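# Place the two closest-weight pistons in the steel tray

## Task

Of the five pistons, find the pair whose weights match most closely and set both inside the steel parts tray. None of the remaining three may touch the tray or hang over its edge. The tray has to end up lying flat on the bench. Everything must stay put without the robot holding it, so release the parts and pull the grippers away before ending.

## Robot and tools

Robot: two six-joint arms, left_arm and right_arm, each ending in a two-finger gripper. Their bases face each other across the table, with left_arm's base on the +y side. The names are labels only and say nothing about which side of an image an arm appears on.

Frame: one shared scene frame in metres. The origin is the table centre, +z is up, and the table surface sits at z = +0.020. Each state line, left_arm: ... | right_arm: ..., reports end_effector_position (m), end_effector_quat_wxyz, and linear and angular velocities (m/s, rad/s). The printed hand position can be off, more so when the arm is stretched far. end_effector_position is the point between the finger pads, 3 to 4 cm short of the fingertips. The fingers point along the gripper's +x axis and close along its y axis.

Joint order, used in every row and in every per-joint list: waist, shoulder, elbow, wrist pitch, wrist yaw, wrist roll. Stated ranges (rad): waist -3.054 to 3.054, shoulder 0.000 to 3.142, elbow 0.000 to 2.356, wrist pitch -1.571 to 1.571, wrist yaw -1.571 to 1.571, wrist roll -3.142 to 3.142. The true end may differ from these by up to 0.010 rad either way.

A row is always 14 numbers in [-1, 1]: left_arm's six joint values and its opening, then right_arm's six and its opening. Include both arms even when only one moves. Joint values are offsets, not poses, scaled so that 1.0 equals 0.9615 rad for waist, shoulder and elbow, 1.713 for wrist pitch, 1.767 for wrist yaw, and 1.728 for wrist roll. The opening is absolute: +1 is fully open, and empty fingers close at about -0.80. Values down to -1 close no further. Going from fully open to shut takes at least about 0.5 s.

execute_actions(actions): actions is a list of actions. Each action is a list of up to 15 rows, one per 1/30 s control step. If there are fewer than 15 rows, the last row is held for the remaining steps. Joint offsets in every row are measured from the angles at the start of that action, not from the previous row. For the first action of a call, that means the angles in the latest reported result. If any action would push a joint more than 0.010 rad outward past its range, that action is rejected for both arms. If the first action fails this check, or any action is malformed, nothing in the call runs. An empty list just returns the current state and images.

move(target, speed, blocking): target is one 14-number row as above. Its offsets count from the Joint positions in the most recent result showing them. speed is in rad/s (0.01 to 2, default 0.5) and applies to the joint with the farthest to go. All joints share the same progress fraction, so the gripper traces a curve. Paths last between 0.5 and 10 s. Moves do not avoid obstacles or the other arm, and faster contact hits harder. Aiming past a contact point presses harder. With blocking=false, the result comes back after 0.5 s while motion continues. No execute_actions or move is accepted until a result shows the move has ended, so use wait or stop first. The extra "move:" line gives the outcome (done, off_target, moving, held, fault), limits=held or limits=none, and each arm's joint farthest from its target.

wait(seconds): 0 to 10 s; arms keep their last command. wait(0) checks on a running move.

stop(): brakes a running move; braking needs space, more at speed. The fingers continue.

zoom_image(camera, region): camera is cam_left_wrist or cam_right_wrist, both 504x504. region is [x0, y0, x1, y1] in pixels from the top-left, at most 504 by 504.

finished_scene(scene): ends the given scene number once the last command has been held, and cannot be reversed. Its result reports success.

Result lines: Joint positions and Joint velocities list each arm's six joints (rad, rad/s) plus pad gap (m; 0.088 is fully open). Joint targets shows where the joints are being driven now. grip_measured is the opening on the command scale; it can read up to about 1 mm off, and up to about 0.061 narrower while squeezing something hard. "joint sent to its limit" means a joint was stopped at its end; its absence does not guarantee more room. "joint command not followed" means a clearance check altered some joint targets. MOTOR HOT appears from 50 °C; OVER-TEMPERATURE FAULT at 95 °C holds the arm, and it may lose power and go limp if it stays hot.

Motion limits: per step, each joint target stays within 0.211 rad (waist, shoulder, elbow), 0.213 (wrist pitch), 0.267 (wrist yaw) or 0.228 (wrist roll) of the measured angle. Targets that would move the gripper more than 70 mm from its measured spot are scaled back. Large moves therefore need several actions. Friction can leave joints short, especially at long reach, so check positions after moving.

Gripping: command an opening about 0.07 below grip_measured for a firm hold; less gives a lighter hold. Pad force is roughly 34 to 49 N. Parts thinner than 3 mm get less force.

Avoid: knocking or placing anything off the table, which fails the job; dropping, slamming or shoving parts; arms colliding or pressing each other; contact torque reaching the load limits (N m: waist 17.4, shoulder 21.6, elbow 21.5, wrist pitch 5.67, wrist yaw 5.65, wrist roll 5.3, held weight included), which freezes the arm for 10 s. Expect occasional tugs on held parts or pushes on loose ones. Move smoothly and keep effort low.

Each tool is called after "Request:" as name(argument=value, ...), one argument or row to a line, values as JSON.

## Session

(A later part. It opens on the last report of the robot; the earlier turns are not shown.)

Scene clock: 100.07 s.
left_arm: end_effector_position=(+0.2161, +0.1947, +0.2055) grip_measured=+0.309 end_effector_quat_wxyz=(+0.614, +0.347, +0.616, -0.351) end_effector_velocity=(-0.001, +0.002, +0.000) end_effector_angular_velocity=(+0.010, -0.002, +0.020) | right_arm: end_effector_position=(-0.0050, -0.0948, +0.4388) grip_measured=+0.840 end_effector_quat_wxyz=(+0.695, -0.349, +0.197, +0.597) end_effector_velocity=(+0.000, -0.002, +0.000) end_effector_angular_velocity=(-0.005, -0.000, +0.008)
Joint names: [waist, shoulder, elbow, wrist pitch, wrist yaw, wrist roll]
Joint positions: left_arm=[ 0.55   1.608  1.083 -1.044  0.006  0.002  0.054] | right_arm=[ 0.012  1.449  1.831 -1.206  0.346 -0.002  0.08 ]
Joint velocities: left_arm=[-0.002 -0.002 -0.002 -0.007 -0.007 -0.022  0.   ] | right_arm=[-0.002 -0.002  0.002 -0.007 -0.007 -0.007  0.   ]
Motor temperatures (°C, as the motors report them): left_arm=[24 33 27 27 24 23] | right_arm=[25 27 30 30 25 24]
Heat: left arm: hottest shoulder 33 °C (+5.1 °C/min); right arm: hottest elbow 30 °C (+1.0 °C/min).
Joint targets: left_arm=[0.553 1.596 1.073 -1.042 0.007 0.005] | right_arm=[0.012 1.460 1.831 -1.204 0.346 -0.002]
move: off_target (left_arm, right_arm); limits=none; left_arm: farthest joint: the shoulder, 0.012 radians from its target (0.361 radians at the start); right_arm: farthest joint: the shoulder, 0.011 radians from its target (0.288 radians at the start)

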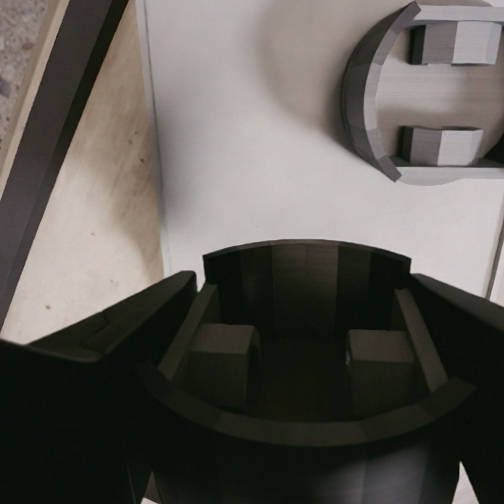

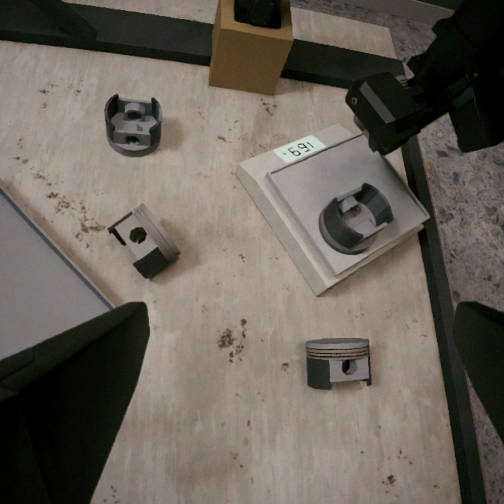

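Request:
move(
  target=[0,0.138,-0.2,0.183,0,0,0.15, 0,0,0,0,0,0,0.84],
  speed=0.35,
)

Request:
move(
  target=[0,0,0,0,0,0,0.75, 0,0,0,0,0,0,0.84],
)

Request:
wait(
  seconds=1.5,
)

Request:
zoom_image(
  camera="cam_right_wrist",
  region=[230, 100, 450, 300],
)

Scene clock: 102.17 s.
left_arm: end_effector_position=(+0.2163, +0.1947, +0.1313) grip_measured=+0.309 end_effector_quat_wxyz=(+0.614, +0.347, +0.616, -0.351) end_effector_velocity=(-0.004, +0.004, +0.000) end_effector_angular_velocity=(+0.015, +0.018, +0.034) | right_arm: end_effector_position=(-0.0050, -0.0948, +0.4388) grip_measured=+0.840 end_effector_quat_wxyz=(+0.695, -0.349, +0.197, +0.597) end_effector_velocity=(+0.002, -0.002, -0.001) end_effector_angular_velocity=(-0.011, -0.022, +0.008)
Joint names: [waist, shoulder, elbow, wrist pitch, wrist yaw, wrist roll]
Joint positions: left_arm=[ 0.551  1.736  0.899 -0.733  0.006  0.002  0.054] | right_arm=[ 0.012  1.449  1.831 -1.206  0.346 -0.002  0.08 ]
Joint velocities: left_arm=[-0.002 -0.002 -0.002 -0.022  0.007 -0.037 -0.   ] | right_arm=[-0.002 -0.002 -0.002 -0.007  0.007 -0.022  0.   ]
Motor temperatures (°C, as the motors report them): left_arm=[24 33 27 27 24 23] | right_arm=[25 27 30 31 25 24]
Heat: left arm: hottest shoulder 33 °C (+5.1 °C/min); right arm: hottest wrist pitch 31 °C (+2.0 °C/min).
Joint targets: left_arm=[0.550 1.741 0.890 -0.731 0.006 0.002] | right_arm=[0.012 1.449 1.831 -1.206 0.346 -0.002]
move: done; limits=none; left_arm: farthest joint: the elbow, 0.008 radians from its target (0.192 radians at the start); right_arm: farthest joint: the waist, 0.000 radians from its target (0.000 radians at the start)

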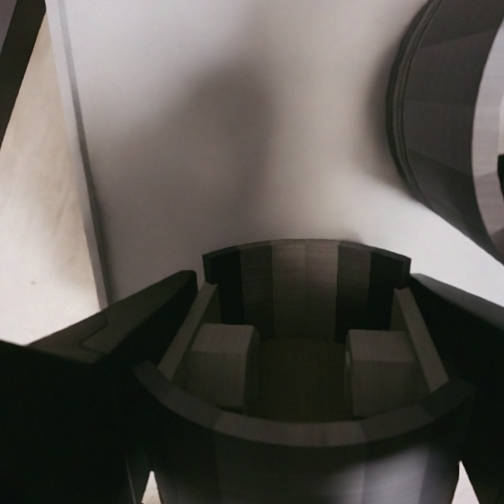

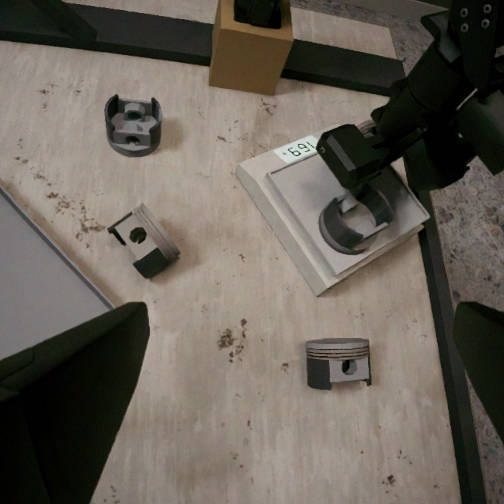

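Scene clock: 102.80 s.
left_arm: end_effector_position=(+0.2163, +0.1947, +0.1313) grip_measured=+0.745 end_effector_quat_wxyz=(+0.614, +0.347, +0.616, -0.351) end_effector_velocity=(-0.001, +0.002, +0.000) end_effector_angular_velocity=(+0.010, -0.002, +0.005) | right_arm: end_effector_position=(-0.0050, -0.0948, +0.4388) grip_measured=+0.840 end_effector_quat_wxyz=(+0.695, -0.349, +0.197, +0.597) end_effector_velocity=(-0.000, -0.001, +0.002) end_effector_angular_velocity=(+0.012, +0.013, -0.003)
Joint names: [waist, shoulder, elbow, wrist pitch, wrist yaw, wrist roll]
Joint positions: left_arm=[ 0.551  1.736  0.899 -0.733  0.006  0.002  0.076] | right_arm=[ 0.012  1.449  1.831 -1.206  0.346 -0.002  0.08 ]
Joint velocities: left_arm=[-0.002 -0.002 -0.002 -0.007 -0.007 -0.007  0.   ] | right_arm=[-0.002 -0.007 -0.002  0.007 -0.007  0.007 -0.   ]
Motor temperatures (°C, as the motors report them): left_arm=[24 33 27 27 24 23] | right_arm=[25 27 30 31 25 24]
Heat: left arm: hottest shoulder 33 °C (+5.1 °C/min); right arm: hottest wrist pitch 31 °C (+2.0 °C/min).
Joint targets: left_arm=[0.551 1.736 0.899 -0.733 0.006 0.002] | right_arm=[0.012 1.449 1.831 -1.206 0.346 -0.002]
move: done; limits=none; left_arm: farthest joint: the waist, 0.000 radians from its target (0.000 radians at the start); right_arm: farthest joint: the waist, 0.000 radians from its target (0.000 radians at the start)

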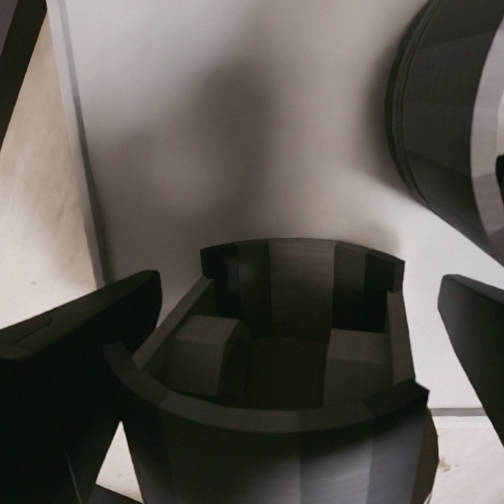

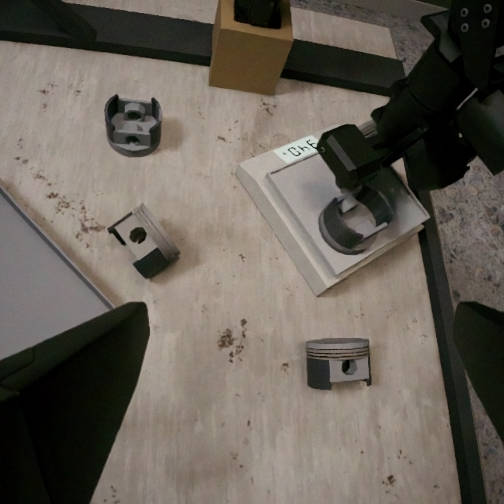

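Scene clock: 104.30 s.
left_arm: end_effector_position=(+0.2163, +0.1947, +0.1313) grip_measured=+0.747 end_effector_quat_wxyz=(+0.614, +0.347, +0.616, -0.351) end_effector_velocity=(+0.002, +0.002, +0.001) end_effector_angular_velocity=(+0.013, -0.018, +0.005) | right_arm: end_effector_position=(-0.0050, -0.0948, +0.4388) grip_measured=+0.840 end_effector_quat_wxyz=(+0.695, -0.349, +0.197, +0.597) end_effector_velocity=(-0.002, +0.001, +0.000) end_effector_angular_velocity=(+0.003, +0.012, +0.018)
Joint names: [waist, shoulder, elbow, wrist pitch, wrist yaw, wrist roll]
Joint positions: left_arm=[ 0.551  1.736  0.899 -0.733  0.006  0.002  0.076] | right_arm=[ 0.012  1.449  1.831 -1.206  0.346 -0.002  0.08 ]
Joint velocities: left_arm=[-0.002 -0.002  0.002 -0.007 -0.022 -0.007 -0.   ] | right_arm=[-0.002 -0.002 -0.002  0.007 -0.022 -0.007 -0.   ]
Motor temperatures (°C, as the motors report them): left_arm=[24 33 27 27 24 23] | right_arm=[25 27 30 31 25 24]
Heat: left arm: hottest shoulder 33 °C (+5.0 °C/min); right arm: hottest wrist pitch 31 °C (+2.0 °C/min).
Joint targets: left_arm=[0.551 1.736 0.899 -0.733 0.006 0.002] | right_arm=[0.012 1.449 1.831 -1.206 0.346 -0.002]
wait: 1.50 s; at rest by 0.17 s

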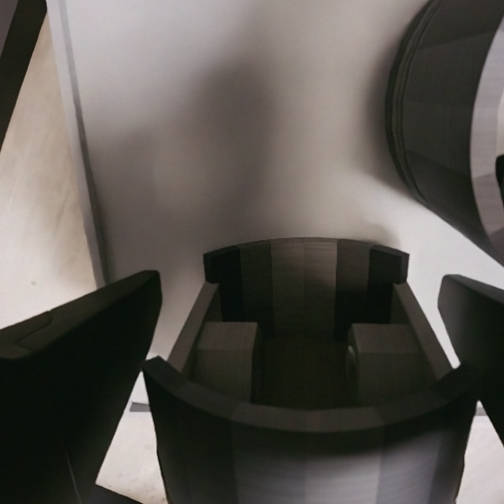

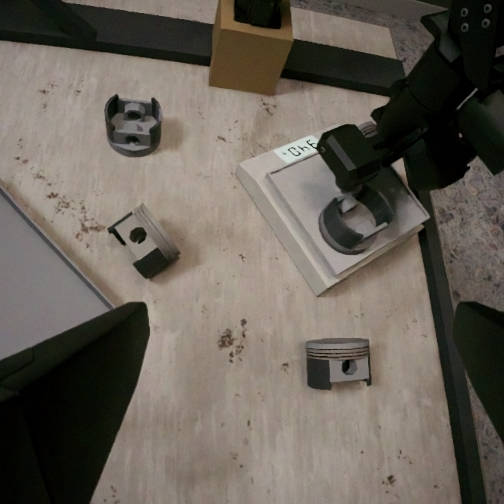

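Region (230, 100, 450, 300) of cam_right_wrist's 504x504 image, scaled by 2.291, with more detail than that image has; it fills the top 458 rows of this view, and the rest is white.

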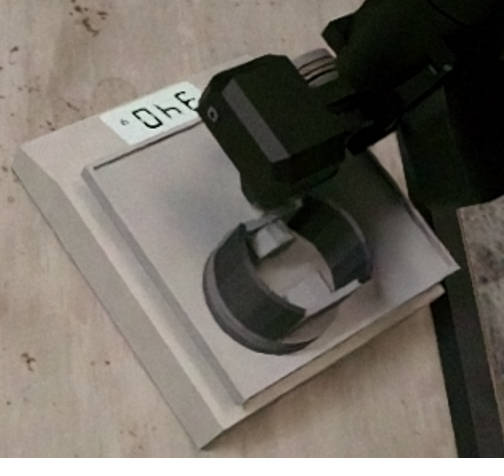

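Request:
move(
  target=[0,0,0,0,0,0,0.15, 0,0,0,0,0,0,0.84],
)

Request:
move(
  target=[0,-0.145,0.21,-0.183,0,0,0.15, 0,-0.33,0,-0.13,-0.2,0,0.84],
  speed=0.6,
)

Request:
move(
  target=[-0.685,0.466,0.573,-0.06,0,-0.46,0.15, 0,0,0,0,0,0,0.84],
  speed=1.0,
)

Scene clock: 107.00 s.
left_arm: end_effector_position=(+0.2159, +0.1945, +0.1313) grip_measured=+0.287 end_effector_quat_wxyz=(+0.614, +0.347, +0.616, -0.351) end_effector_velocity=(+0.000, +0.003, -0.001) end_effector_angular_velocity=(+0.014, +0.000, +0.010) | right_arm: end_effector_position=(-0.0050, -0.0948, +0.4388) grip_measured=+0.840 end_effector_quat_wxyz=(+0.695, -0.349, +0.197, +0.597) end_effector_velocity=(-0.002, -0.000, -0.003) end_effector_angular_velocity=(-0.018, -0.012, +0.023)
Joint names: [waist, shoulder, elbow, wrist pitch, wrist yaw, wrist roll]
Joint positions: left_arm=[ 0.55   1.736  0.899 -0.733  0.008  0.002  0.053] | right_arm=[ 0.012  1.449  1.831 -1.206  0.346 -0.002  0.08 ]
Joint velocities: left_arm=[ 0.002  0.002 -0.002 -0.007 -0.007 -0.007 -0.   ] | right_arm=[ 0.002  0.002 -0.002 -0.007 -0.007 -0.022 -0.   ]
Motor temperatures (°C, as the motors report them): left_arm=[24 33 27 27 24 23] | right_arm=[25 27 31 31 25 24]
Heat: left arm: hottest shoulder 33 °C (+5.1 °C/min); right arm: hottest elbow 31 °C (+2.0 °C/min).
Joint targets: left_arm=[0.550 1.736 0.899 -0.733 0.006 0.002] | right_arm=[0.012 1.449 1.831 -1.206 0.346 -0.002]
move: done; limits=none; left_arm: farthest joint: the wrist yaw, 0.002 radians from its target (0.000 radians at the start); right_arm: farthest joint: the waist, 0.000 radians from its target (0.000 radians at the start)

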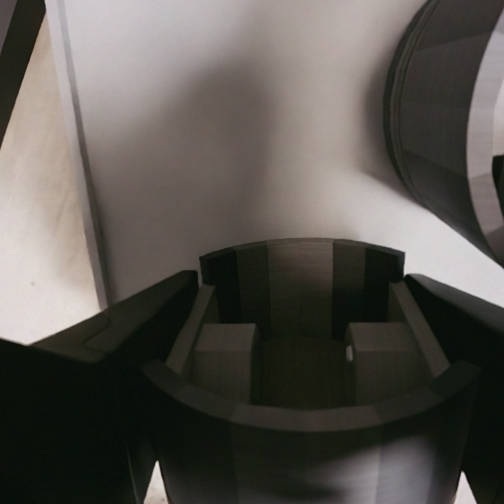

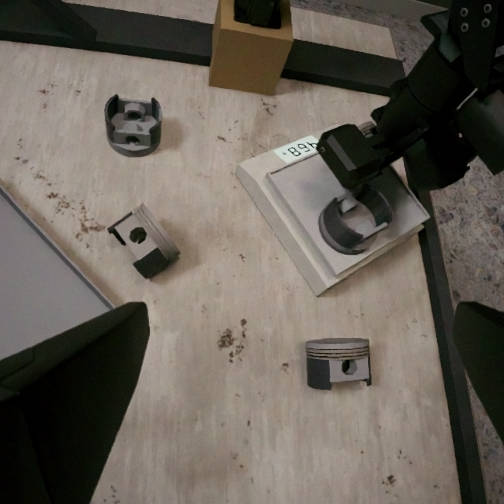

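Scene clock: 108.23 s.
left_arm: end_effector_position=(+0.2162, +0.1940, +0.2060) grip_measured=+0.287 end_effector_quat_wxyz=(+0.615, +0.346, +0.615, -0.352) end_effector_velocity=(+0.001, +0.002, +0.001) end_effector_angular_velocity=(+0.006, -0.005, +0.010) | right_arm: end_effector_position=(-0.0333, -0.2177, +0.4808) grip_measured=+0.840 end_effector_quat_wxyz=(+0.592, -0.275, +0.225, +0.723) end_effector_velocity=(-0.001, -0.002, -0.001) end_effector_angular_velocity=(-0.007, -0.002, +0.013)
Joint names: [waist, shoulder, elbow, wrist pitch, wrist yaw, wrist roll]
Joint positions: left_arm=[ 0.55   1.608  1.084 -1.043  0.008  0.002  0.053] | right_arm=[ 0.012  1.132  1.831 -1.425 -0.004 -0.002  0.08 ]
Joint velocities: left_arm=[ 0.002 -0.002  0.002 -0.007 -0.007 -0.007  0.   ] | right_arm=[ 0.002 -0.002 -0.002 -0.007 -0.007 -0.007 -0.   ]
Motor temperatures (°C, as the motors report them): left_arm=[24 33 27 27 24 23] | right_arm=[25 27 31 31 25 24]
Heat: left arm: hottest shoulder 33 °C (+5.0 °C/min); right arm: hottest elbow 31 °C (+2.0 °C/min).
Joint targets: left_arm=[0.550 1.597 1.101 -1.047 0.008 0.002] | right_arm=[0.012 1.131 1.831 -1.428 -0.008 -0.002]
move: off_target (left_arm); limits=none; left_arm: farthest joint: the elbow, 0.017 radians from its target (0.202 radians at the start); right_arm: farthest joint: the wrist yaw, 0.004 radians from its target (0.353 radians at the start)

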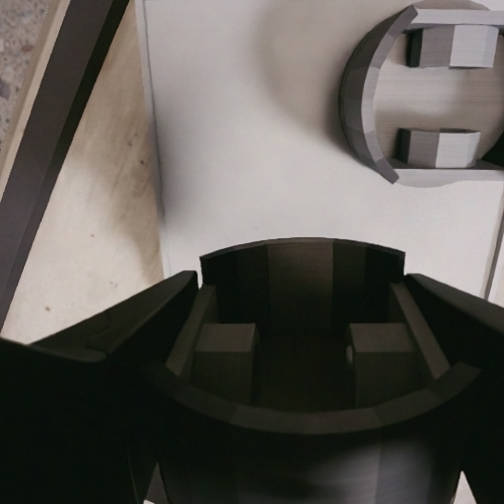

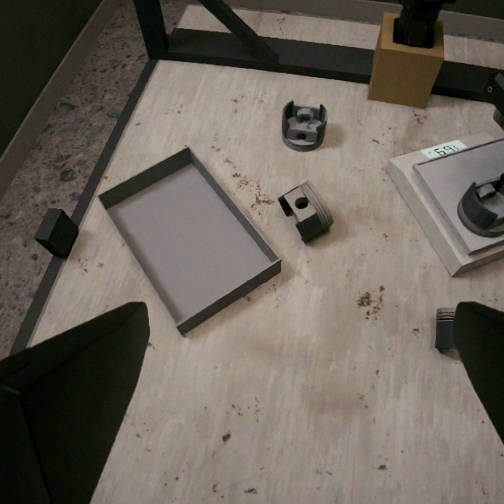

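Scene clock: 109.77 s.
left_arm: end_effector_position=(+0.0300, +0.0429, +0.1989) grip_measured=+0.287 end_effector_quat_wxyz=(+0.634, +0.307, +0.640, -0.307) end_effector_velocity=(-0.004, -0.000, -0.001) end_effector_angular_velocity=(-0.001, +0.007, +0.015) | right_arm: end_effector_position=(-0.0333, -0.2177, +0.4808) grip_measured=+0.840 end_effector_quat_wxyz=(+0.592, -0.275, +0.225, +0.723) end_effector_velocity=(+0.003, -0.001, -0.001) end_effector_angular_velocity=(-0.005, -0.012, -0.008)
Joint names: [waist, shoulder, elbow, wrist pitch, wrist yaw, wrist roll]
Joint positions: left_arm=[-0.108  2.05   1.618 -1.143  0.008 -0.79   0.053] | right_arm=[ 0.012  1.132  1.831 -1.425 -0.004 -0.002  0.08 ]
Joint velocities: left_arm=[-0.007  0.002 -0.002  0.007  0.007 -0.022  0.   ] | right_arm=[-0.007 -0.002 -0.002 -0.007  0.007 -0.007  0.   ]
Motor temperatures (°C, as the motors report them): left_arm=[24 33 28 27 24 23] | right_arm=[25 27 31 31 25 24]
Heat: left arm: hottest shoulder 33 °C (+5.0 °C/min); right arm: hottest elbow 31 °C (+2.0 °C/min).
Joint targets: left_arm=[-0.109 2.056 1.635 -1.146 0.008 -0.793] | right_arm=[0.012 1.132 1.831 -1.425 -0.003 -0.002]
move: off_target (left_arm); limits=none; left_arm: farthest joint: the elbow, 0.017 radians from its target (0.551 radians at the start); right_arm: farthest joint: the waist, 0.000 radians from its target (0.000 radians at the start)

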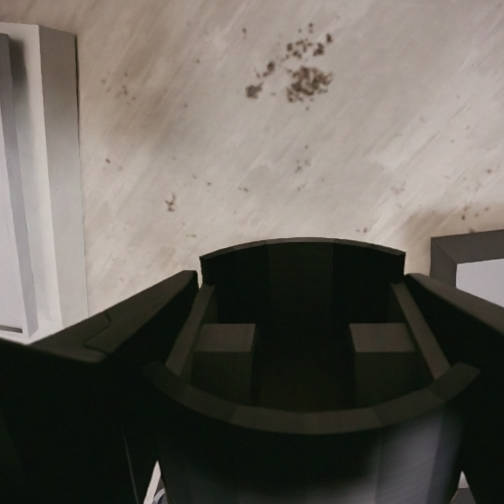

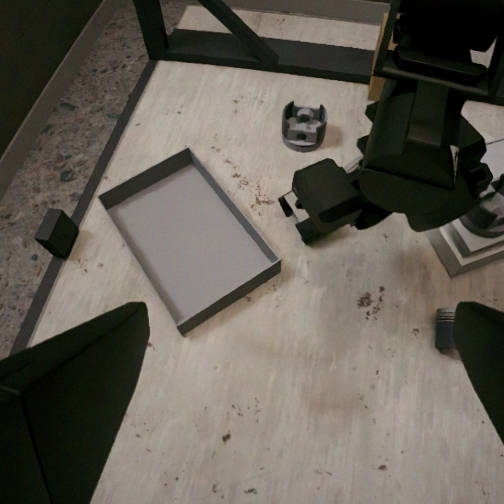

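Request:
move(
  target=[-0.684,0.478,0.607,-0.064,0,-0.47,0.15, 0,0,0,0,0,0,0.84],
  speed=1.0,
)

Scene clock: 111.60 s.
left_arm: end_effector_position=(-0.2626, +0.0835, +0.1503) grip_measured=+0.287 end_effector_quat_wxyz=(+0.655, +0.258, +0.662, -0.258) end_effector_velocity=(+0.007, +0.007, -0.003) end_effector_angular_velocity=(+0.038, -0.027, +0.024) | right_arm: end_effector_position=(-0.0333, -0.2177, +0.4808) grip_measured=+0.840 end_effector_quat_wxyz=(+0.592, -0.275, +0.225, +0.723) end_effector_velocity=(-0.001, -0.002, -0.001) end_effector_angular_velocity=(-0.009, +0.009, +0.003)
Joint names: [waist, shoulder, elbow, wrist pitch, wrist yaw, wrist roll]
Joint positions: left_arm=[-0.765  2.503  2.184 -1.249  0.009 -1.598  0.053] | right_arm=[ 0.012  1.132  1.831 -1.425 -0.004 -0.002  0.08 ]
Joint velocities: left_arm=[ 0.002  0.002 -0.007 -0.037  0.007 -0.022 -0.   ] | right_arm=[ 0.002 -0.002 -0.002 -0.007 -0.007  0.007 -0.   ]
Motor temperatures (°C, as the motors report them): left_arm=[24 33 28 27 24 23] | right_arm=[25 26 30 31 25 24]
Heat: left arm: hottest shoulder 33 °C (+5.0 °C/min); right arm: hottest wrist pitch 31 °C (+2.0 °C/min).
Joint targets: left_arm=[-0.766 2.510 2.202 -1.252 0.008 -1.602] | right_arm=[0.012 1.132 1.831 -1.425 -0.004 -0.002]
move: off_target (left_arm); limits=none; left_arm: farthest joint: the elbow, 0.017 radians from its target (0.583 radians at the start); right_arm: farthest joint: the waist, 0.000 radians from its target (0.000 radians at the start)

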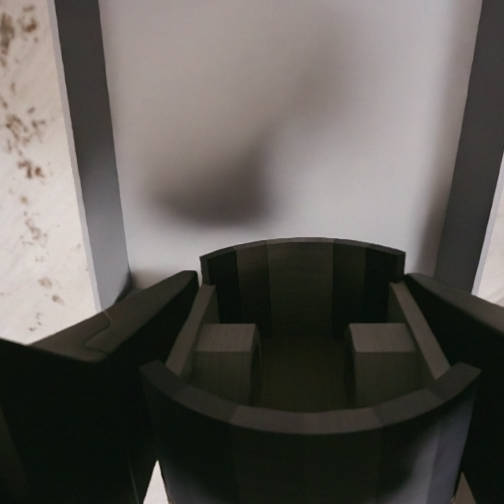

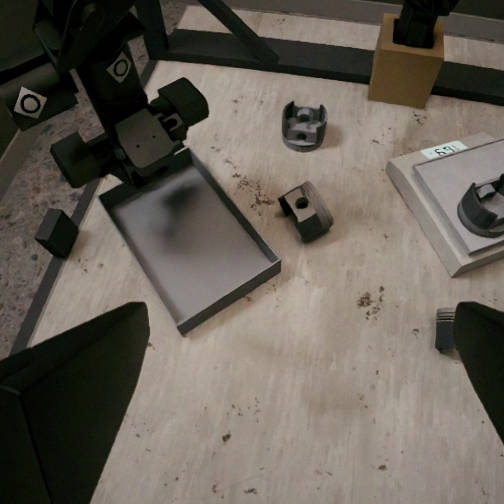

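Request:
move(
  target=[0.03,0.079,-0.156,0.123,0,0.015,0.15, 0,0,0,0,0,0,0.84],
  speed=0.3,
)

Scene clock: 113.50 s.
left_arm: end_effector_position=(-0.2529, +0.0749, +0.0815) grip_measured=+0.287 end_effector_quat_wxyz=(+0.656, +0.259, +0.661, -0.254) end_effector_velocity=(+0.002, -0.001, -0.001) end_effector_angular_velocity=(-0.007, -0.004, +0.010) | right_arm: end_effector_position=(-0.0333, -0.2177, +0.4808) grip_measured=+0.840 end_effector_quat_wxyz=(+0.592, -0.275, +0.225, +0.723) end_effector_velocity=(-0.001, -0.000, -0.002) end_effector_angular_velocity=(-0.012, -0.003, +0.008)
Joint names: [waist, shoulder, elbow, wrist pitch, wrist yaw, wrist roll]
Joint positions: left_arm=[-0.738  2.575  2.042 -1.042  0.009 -1.576  0.053] | right_arm=[ 0.012  1.132  1.831 -1.425 -0.004 -0.002  0.08 ]
Joint velocities: left_arm=[ 0.002 -0.002 -0.007  0.007 -0.007 -0.007 -0.   ] | right_arm=[-0.002  0.002 -0.002 -0.007 -0.007 -0.007 -0.   ]
Motor temperatures (°C, as the motors report them): left_arm=[24 34 28 27 24 23] | right_arm=[25 26 30 31 25 24]
Heat: left arm: hottest shoulder 34 °C (+6.0 °C/min); right arm: hottest wrist pitch 31 °C (+2.0 °C/min).
Joint targets: left_arm=[-0.736 2.579 2.034 -1.039 0.009 -1.573] | right_arm=[0.012 1.132 1.831 -1.425 -0.004 -0.002]
move: done; limits=none; left_arm: farthest joint: the elbow, 0.008 radians from its target (0.150 radians at the start); right_arm: farthest joint: the waist, 0.000 radians from its target (0.000 radians at the start)

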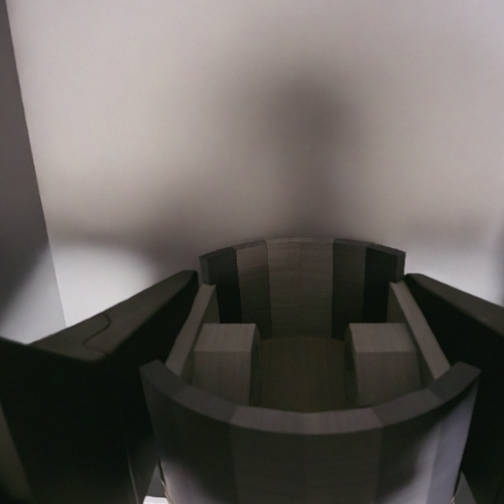

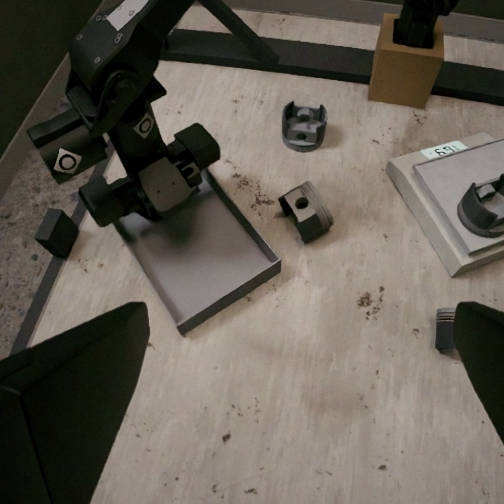

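Lower another ~4 mm, then release.

Request:
move(
  target=[0,0.013,-0.008,0.006,0,0,0.15, 0,0,0,0,0,0,0.84],
  speed=0.1,
)

Request:
move(
  target=[0,0,0,0,0,0,0.6, 0,0,0,0,0,0,0.84],
)

Scene clock: 114.50 s.
left_arm: end_effector_position=(-0.2534, +0.0743, +0.0794) grip_measured=+0.287 end_effector_quat_wxyz=(+0.656, +0.258, +0.662, -0.255) end_effector_velocity=(+0.003, +0.000, +0.002) end_effector_angular_velocity=(-0.009, -0.021, +0.020) | right_arm: end_effector_position=(-0.0333, -0.2177, +0.4808) grip_measured=+0.840 end_effector_quat_wxyz=(+0.592, -0.275, +0.225, +0.723) end_effector_velocity=(+0.003, -0.001, -0.001) end_effector_angular_velocity=(-0.005, -0.012, -0.008)
Joint names: [waist, shoulder, elbow, wrist pitch, wrist yaw, wrist roll]
Joint positions: left_arm=[-0.738  2.58   2.042 -1.035  0.009 -1.576  0.053] | right_arm=[ 0.012  1.132  1.831 -1.425 -0.004 -0.002  0.08 ]
Joint velocities: left_arm=[-0.002 -0.007 -0.007 -0.007 -0.022 -0.022 -0.   ] | right_arm=[-0.007 -0.002 -0.002 -0.007  0.007 -0.007 -0.   ]
Motor temperatures (°C, as the motors report them): left_arm=[24 34 28 27 24 23] | right_arm=[25 26 30 31 25 24]
Heat: left arm: hottest shoulder 34 °C (+6.0 °C/min); right arm: hottest wrist pitch 31 °C (+2.0 °C/min).
Joint targets: left_arm=[-0.738 2.588 2.035 -1.031 0.009 -1.576] | right_arm=[0.012 1.132 1.831 -1.425 -0.004 -0.002]
move: done; limits=none; left_arm: farthest joint: the shoulder, 0.008 radians from its target (0.012 radians at the start); right_arm: farthest joint: the waist, 0.000 radians from its target (0.000 radians at the start)

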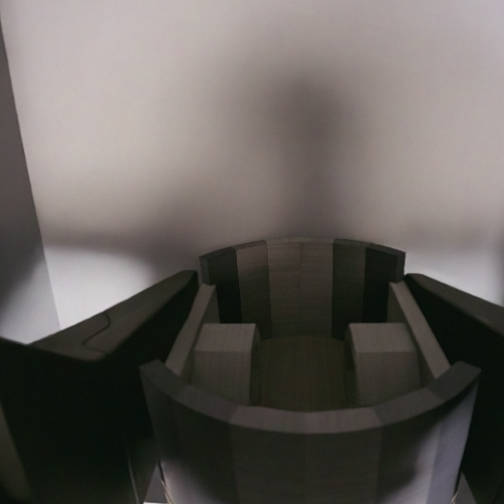

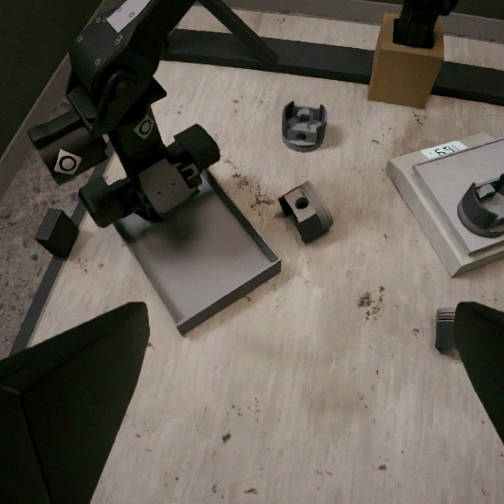

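Scene clock: 115.10 s.
left_arm: end_effector_position=(-0.2534, +0.0743, +0.0794) grip_measured=+0.595 end_effector_quat_wxyz=(+0.656, +0.258, +0.662, -0.255) end_effector_velocity=(+0.002, +0.002, -0.002) end_effector_angular_velocity=(+0.014, -0.003, +0.010) | right_arm: end_effector_position=(-0.0333, -0.2177, +0.4808) grip_measured=+0.840 end_effector_quat_wxyz=(+0.592, -0.275, +0.225, +0.723) end_effector_velocity=(-0.001, +0.000, +0.002) end_effector_angular_velocity=(+0.014, -0.009, +0.018)
Joint names: [waist, shoulder, elbow, wrist pitch, wrist yaw, wrist roll]
Joint positions: left_arm=[-0.738  2.58   2.042 -1.035  0.009 -1.576  0.068] | right_arm=[ 0.012  1.132  1.831 -1.425 -0.004 -0.002  0.08 ]
Joint velocities: left_arm=[ 0.002  0.002 -0.002 -0.007  0.007 -0.007  0.001] | right_arm=[-0.002 -0.002  0.002  0.007 -0.007 -0.022 -0.   ]
Motor temperatures (°C, as the motors report them): left_arm=[24 34 28 27 24 23] | right_arm=[25 26 30 31 25 24]
Heat: left arm: hottest shoulder 34 °C (+6.1 °C/min); right arm: hottest wrist pitch 31 °C (+2.0 °C/min).
Joint targets: left_arm=[-0.738 2.580 2.042 -1.035 0.009 -1.576] | right_arm=[0.012 1.132 1.831 -1.425 -0.004 -0.002]
move: done; limits=none; left_arm: farthest joint: the waist, 0.000 radians from its target (0.000 radians at the start); right_arm: farthest joint: the waist, 0.000 radians from its target (0.000 radians at the start)

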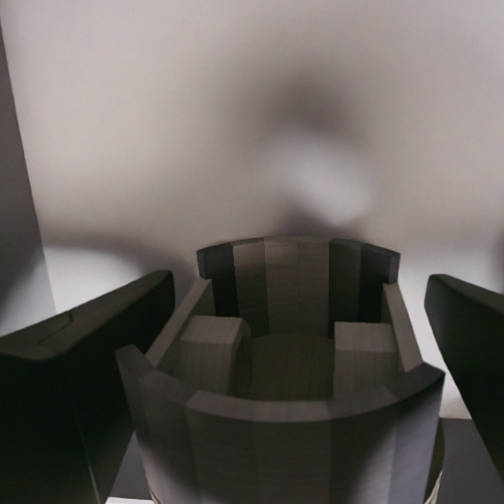

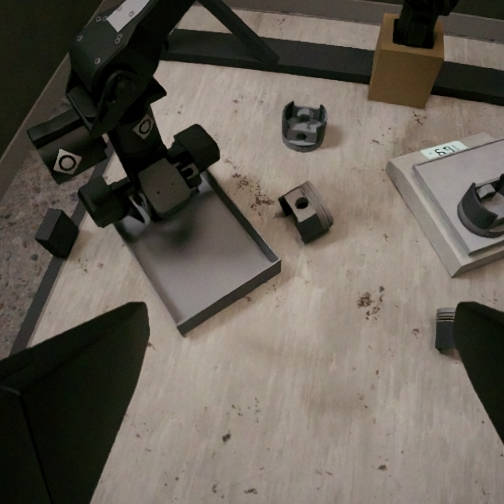

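Request:
move(
  target=[0,-0.088,0.16,-0.126,0,0,0.8, 0,0,0,0,0,0,0.84],
  speed=0.5,
)

Request:
move(
  target=[0.413,-0.572,-0.855,0.157,0,-0.606,1.0, 0,0,0,0,0,0,0.84],
  speed=1.1,
)

Scene clock: 117.47 s.
left_arm: end_effector_position=(-0.2540, +0.0736, +0.1525) grip_measured=+0.797 end_effector_quat_wxyz=(+0.655, +0.254, +0.663, -0.259) end_effector_velocity=(+0.005, +0.006, +0.003) end_effector_angular_velocity=(+0.018, -0.027, -0.010) | right_arm: end_effector_position=(-0.0333, -0.2177, +0.4808) grip_measured=+0.840 end_effector_quat_wxyz=(+0.592, -0.275, +0.225, +0.723) end_effector_velocity=(-0.001, +0.000, +0.001) end_effector_angular_velocity=(+0.007, +0.001, +0.008)
Joint names: [waist, shoulder, elbow, wrist pitch, wrist yaw, wrist roll]
Joint positions: left_arm=[-0.738  2.499  2.187 -1.248  0.009 -1.576  0.078] | right_arm=[ 0.012  1.132  1.831 -1.425 -0.004 -0.002  0.08 ]
Joint velocities: left_arm=[-0.002 -0.007 -0.002 -0.037 -0.007  0.007 -0.   ] | right_arm=[-0.002 -0.002 -0.002  0.007 -0.007 -0.007  0.   ]
Motor temperatures (°C, as the motors report them): left_arm=[24 35 28 27 24 23] | right_arm=[25 26 30 31 25 24]
Heat: left arm: hottest shoulder 35 °C (+7.0 °C/min); right arm: hottest wrist pitch 31 °C (+1.0 °C/min).
Joint targets: left_arm=[-0.738 2.495 2.196 -1.251 0.009 -1.576] | right_arm=[0.012 1.132 1.831 -1.425 -0.004 -0.002]
move: done; limits=none; left_arm: farthest joint: the elbow, 0.009 radians from its target (0.153 radians at the start); right_arm: farthest joint: the waist, 0.000 radians from its target (0.000 radians at the start)

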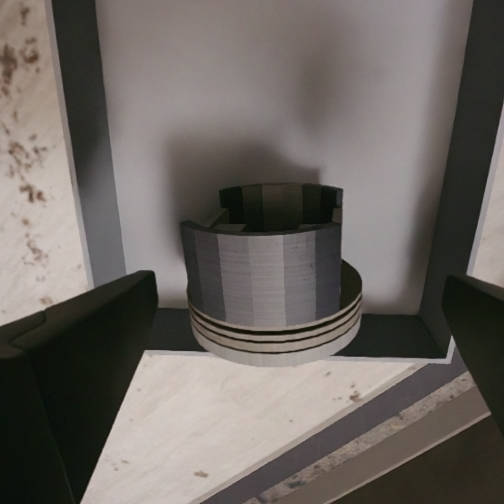

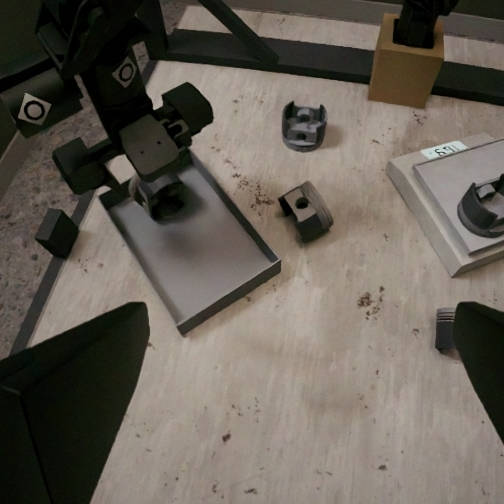

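Scene clock: 119.20 s.
left_arm: end_effector_position=(-0.0487, +0.0921, +0.1722) grip_measured=+0.989 end_effector_quat_wxyz=(-0.661, +0.241, -0.669, -0.241) end_effector_velocity=(+0.001, +0.002, +0.002) end_effector_angular_velocity=(-0.005, -0.021, +0.000) | right_arm: end_effector_position=(-0.0333, -0.2177, +0.4808) grip_measured=+0.840 end_effector_quat_wxyz=(+0.592, -0.275, +0.225, +0.723) end_effector_velocity=(+0.002, -0.001, -0.001) end_effector_angular_velocity=(-0.007, -0.001, -0.013)
Joint names: [waist, shoulder, elbow, wrist pitch, wrist yaw, wrist roll]
Joint positions: left_arm=[-0.344  1.96   1.377 -0.981  0.009 -2.619  0.087] | right_arm=[ 0.012  1.132  1.831 -1.425 -0.004 -0.002  0.08 ]
Joint velocities: left_arm=[-0.007 -0.007 -0.002 -0.007 -0.022 -0.007 -0.001] | right_arm=[-0.002 -0.002 -0.002 -0.007  0.007  0.007 -0.   ]
Motor temperatures (°C, as the motors report them): left_arm=[24 36 28 27 24 23] | right_arm=[25 26 30 31 25 24]
Heat: left arm: hottest shoulder 36 °C (+8.1 °C/min); right arm: hottest wrist pitch 31 °C (+1.0 °C/min).
Joint targets: left_arm=[-0.341 1.949 1.365 -0.978 0.009 -2.623] | right_arm=[0.012 1.132 1.831 -1.425 -0.004 -0.002]
move: off_target (left_arm); limits=none; left_arm: farthest joint: the elbow, 0.012 radians from its target (0.822 radians at the start); right_arm: farthest joint: the waist, 0.000 radians from its target (0.000 radians at the start)

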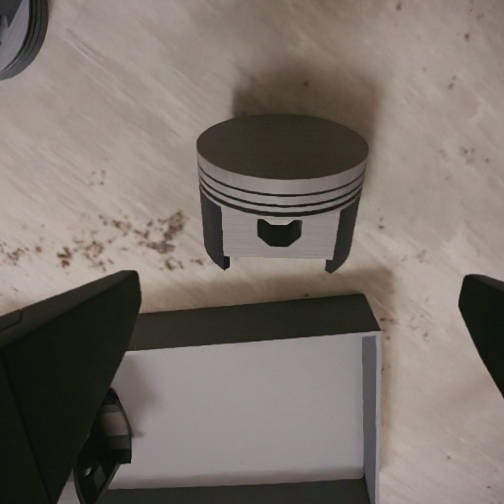

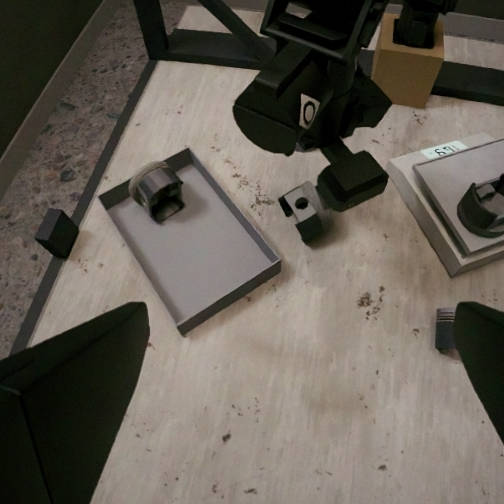

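Request:
move(
  target=[0,0.215,-0.199,0.2185,0,0,1.0, 0,0,0,0,0,0,0.84],
  speed=0.4,
)

Scene clock: 121.37 s.
left_arm: end_effector_position=(-0.0473, +0.0956, +0.0661) grip_measured=+0.989 end_effector_quat_wxyz=(-0.663, +0.239, -0.667, -0.243) end_effector_velocity=(+0.002, +0.004, -0.001) end_effector_angular_velocity=(+0.009, -0.011, +0.020) | right_arm: end_effector_position=(-0.0333, -0.2177, +0.4808) grip_measured=+0.840 end_effector_quat_wxyz=(+0.592, -0.275, +0.225, +0.723) end_effector_velocity=(-0.001, -0.003, -0.000) end_effector_angular_velocity=(-0.002, -0.001, +0.013)
Joint names: [waist, shoulder, elbow, wrist pitch, wrist yaw, wrist roll]
Joint positions: left_arm=[-0.344  2.157  1.196 -0.61   0.009 -2.62   0.087] | right_arm=[ 0.012  1.132  1.831 -1.425 -0.004 -0.002  0.08 ]
Joint velocities: left_arm=[-0.002 -0.002 -0.007 -0.007 -0.007 -0.022 -0.   ] | right_arm=[ 0.002 -0.007 -0.002 -0.007 -0.007 -0.007 -0.   ]
Motor temperatures (°C, as the motors report them): left_arm=[24 36 28 27 24 23] | right_arm=[25 26 30 31 25 24]
Heat: left arm: hottest shoulder 36 °C (+8.1 °C/min); right arm: hottest wrist pitch 31 °C (+1.0 °C/min).
Joint targets: left_arm=[-0.344 2.166 1.185 -0.607 0.009 -2.619] | right_arm=[0.012 1.132 1.831 -1.425 -0.004 -0.002]
move: done; limits=none; left_arm: farthest joint: the shoulder, 0.010 radians from its target (0.207 radians at the start); right_arm: farthest joint: the waist, 0.000 radians from its target (0.000 radians at the start)

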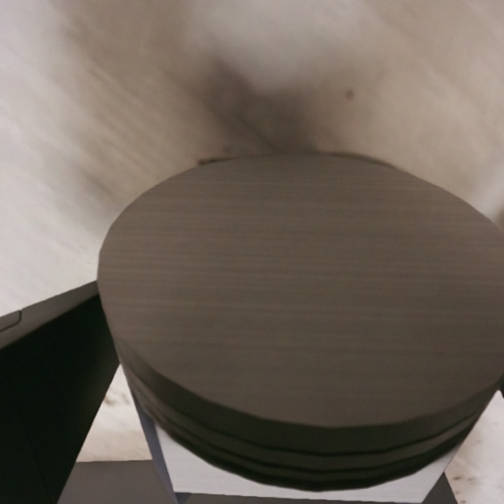

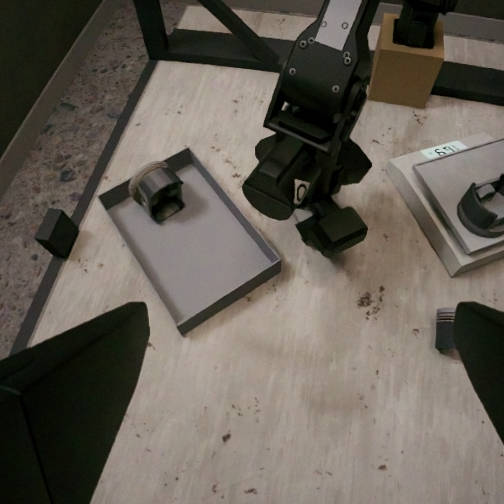

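Request:
move(
  target=[0,0,0,0,0,0,0.45, 0,0,0,0,0,0,0.84],
)

Scene clock: 123.07 s.
left_arm: end_effector_position=(-0.0476, +0.0956, +0.0661) grip_measured=+0.606 end_effector_quat_wxyz=(-0.662, +0.239, -0.667, -0.243) end_effector_velocity=(+0.001, +0.001, +0.002) end_effector_angular_velocity=(-0.000, -0.008, -0.010) | right_arm: end_effector_position=(-0.0333, -0.2177, +0.4808) grip_measured=+0.840 end_effector_quat_wxyz=(+0.592, -0.275, +0.225, +0.723) end_effector_velocity=(-0.002, -0.001, -0.002) end_effector_angular_velocity=(-0.012, -0.003, +0.013)
Joint names: [waist, shoulder, elbow, wrist pitch, wrist yaw, wrist roll]
Joint positions: left_arm=[-0.344  2.157  1.196 -0.61   0.01  -2.62   0.069] | right_arm=[ 0.012  1.132  1.831 -1.425 -0.004 -0.002  0.08 ]
Joint velocities: left_arm=[-0.002 -0.007 -0.002 -0.007 -0.007  0.007 -0.   ] | right_arm=[ 0.002  0.002 -0.002 -0.007 -0.007 -0.007 -0.   ]
Motor temperatures (°C, as the motors report them): left_arm=[24 36 28 27 24 23] | right_arm=[25 26 30 31 25 24]
Heat: left arm: hottest shoulder 36 °C (+8.1 °C/min); right arm: hottest wrist pitch 31 °C (+1.0 °C/min).
Joint targets: left_arm=[-0.344 2.157 1.196 -0.610 0.009 -2.620] | right_arm=[0.012 1.132 1.831 -1.425 -0.004 -0.002]
move: done; limits=none; left_arm: farthest joint: the wrist yaw, 0.001 radians from its target (0.000 radians at the start); right_arm: farthest joint: the waist, 0.000 radians from its target (0.000 radians at the start)

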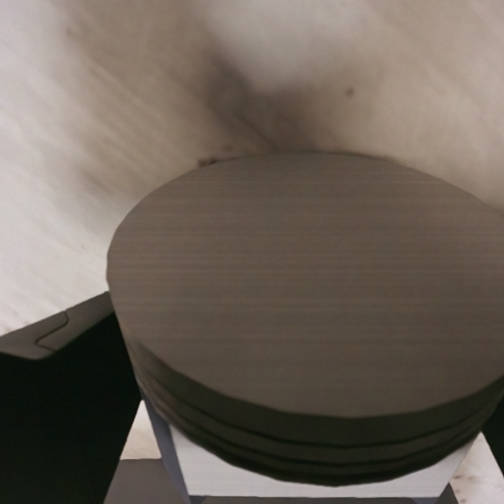

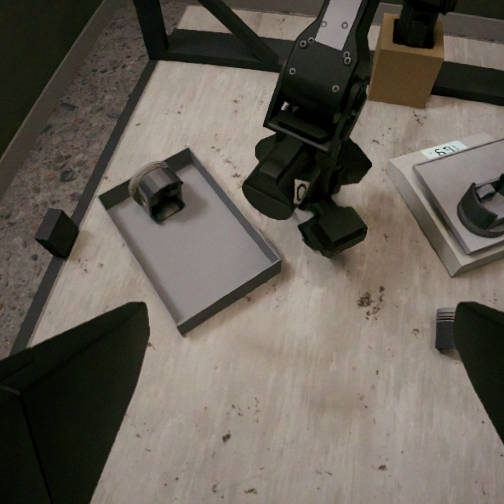

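Request:
move(
  target=[0.1,-0.583,-0.125,-0.254,0,-0.1,0.45, 0,0,0,0,0,0,0.84],
  speed=0.8,
)

Request:
move(
  target=[0.865,0,0,0,0,-0.168,0.45, 0,0.36,0,0.14,0.2,0,0.84],
  speed=1.1,
)

Scene clock: 125.20 s.
left_arm: end_effector_position=(+0.0052, +0.1652, +0.2054) grip_measured=+0.606 end_effector_quat_wxyz=(-0.624, +0.325, -0.631, -0.327) end_effector_velocity=(+0.002, +0.005, -0.000) end_effector_angular_velocity=(+0.019, -0.013, +0.005) | right_arm: end_effector_position=(-0.0333, -0.2177, +0.4808) grip_measured=+0.840 end_effector_quat_wxyz=(+0.592, -0.275, +0.225, +0.723) end_effector_velocity=(+0.000, -0.004, -0.004) end_effector_angular_velocity=(-0.021, -0.005, +0.008)
Joint names: [waist, shoulder, elbow, wrist pitch, wrist yaw, wrist roll]
Joint positions: left_arm=[-0.251  1.609  1.083 -1.042  0.01  -2.789  0.069] | right_arm=[ 0.012  1.132  1.831 -1.425 -0.004 -0.002  0.08 ]
Joint velocities: left_arm=[-0.002 -0.002 -0.002 -0.022 -0.007 -0.007  0.   ] | right_arm=[-0.002 -0.002 -0.002 -0.022 -0.007 -0.007 -0.   ]
Motor temperatures (°C, as the motors report them): left_arm=[24 36 28 27 24 23] | right_arm=[25 26 30 31 25 24]
Heat: left arm: hottest shoulder 36 °C (+8.1 °C/min); right arm: hottest wrist pitch 31 °C (+1.0 °C/min).
Joint targets: left_arm=[-0.248 1.597 1.075 -1.045 0.010 -2.793] | right_arm=[0.012 1.132 1.831 -1.425 -0.004 -0.002]
move: off_target (left_arm); limits=none; left_arm: farthest joint: the shoulder, 0.013 radians from its target (0.560 radians at the start); right_arm: farthest joint: the waist, 0.000 radians from its target (0.000 radians at the start)

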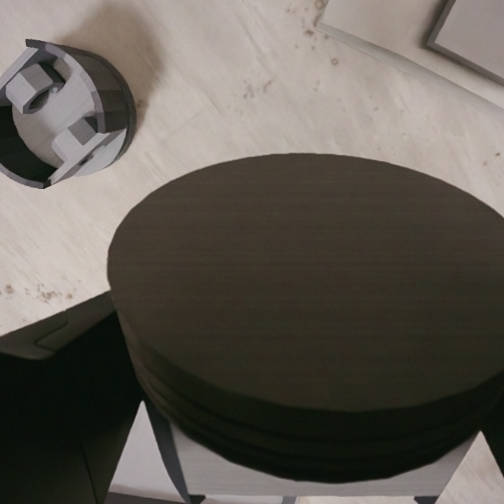

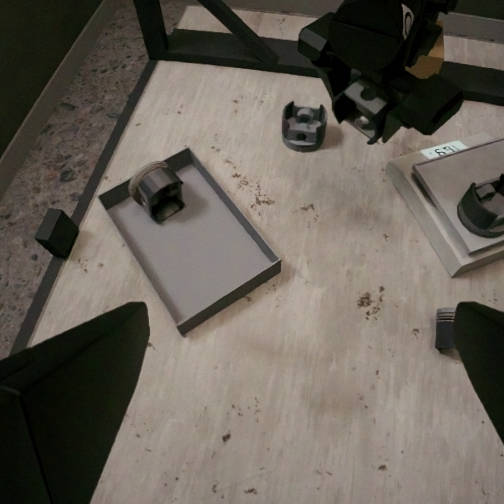

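Scene clock: 126.73 s.
left_arm: end_effector_position=(+0.2227, +0.1978, +0.2054) grip_measured=+0.606 end_effector_quat_wxyz=(-0.356, +0.608, -0.363, -0.609) end_effector_velocity=(+0.001, +0.005, -0.001) end_effector_angular_velocity=(+0.022, -0.012, +0.010) | right_arm: end_effector_position=(-0.0063, -0.0875, +0.4357) grip_measured=+0.840 end_effector_quat_wxyz=(+0.695, -0.348, +0.196, +0.597) end_effector_velocity=(+0.000, -0.002, +0.000) end_effector_angular_velocity=(-0.002, +0.010, -0.003)
Joint names: [waist, shoulder, elbow, wrist pitch, wrist yaw, wrist roll]
Joint positions: left_arm=[ 0.578  1.609  1.083 -1.042  0.009 -3.076  0.069] | right_arm=[ 0.012  1.467  1.831 -1.187  0.346 -0.002  0.08 ]
Joint velocities: left_arm=[ 0.002 -0.002 -0.007 -0.007 -0.022 -0.007 -0.   ] | right_arm=[-0.002 -0.002  0.002 -0.007 -0.007  0.007 -0.   ]
Motor temperatures (°C, as the motors report them): left_arm=[24 35 28 27 24 23] | right_arm=[25 26 30 31 25 24]
Heat: left arm: hottest shoulder 35 °C (+7.0 °C/min); right arm: hottest wrist pitch 31 °C (+1.0 °C/min).
Joint targets: left_arm=[0.581 1.609 1.083 -1.042 0.010 -3.079] | right_arm=[0.012 1.478 1.831 -1.185 0.350 -0.002]
move: off_target (right_arm); limits=none; left_arm: farthest joint: the waist, 0.003 radians from its target (0.831 radians at the start); right_arm: farthest joint: the shoulder, 0.011 radians from its target (0.346 radians at the start)

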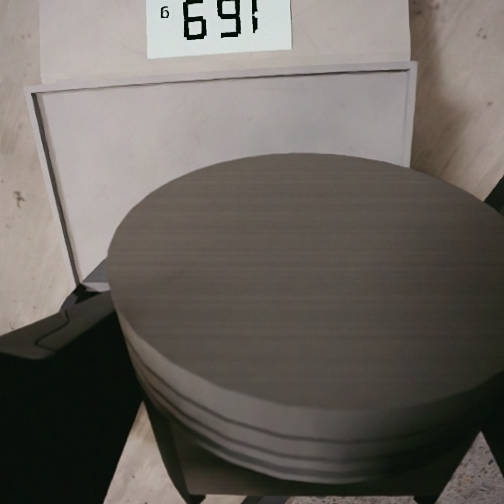

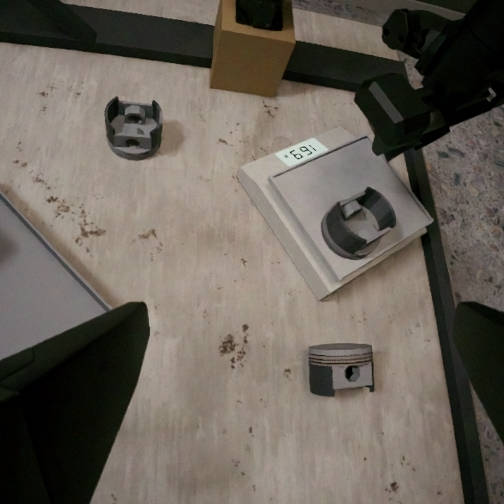

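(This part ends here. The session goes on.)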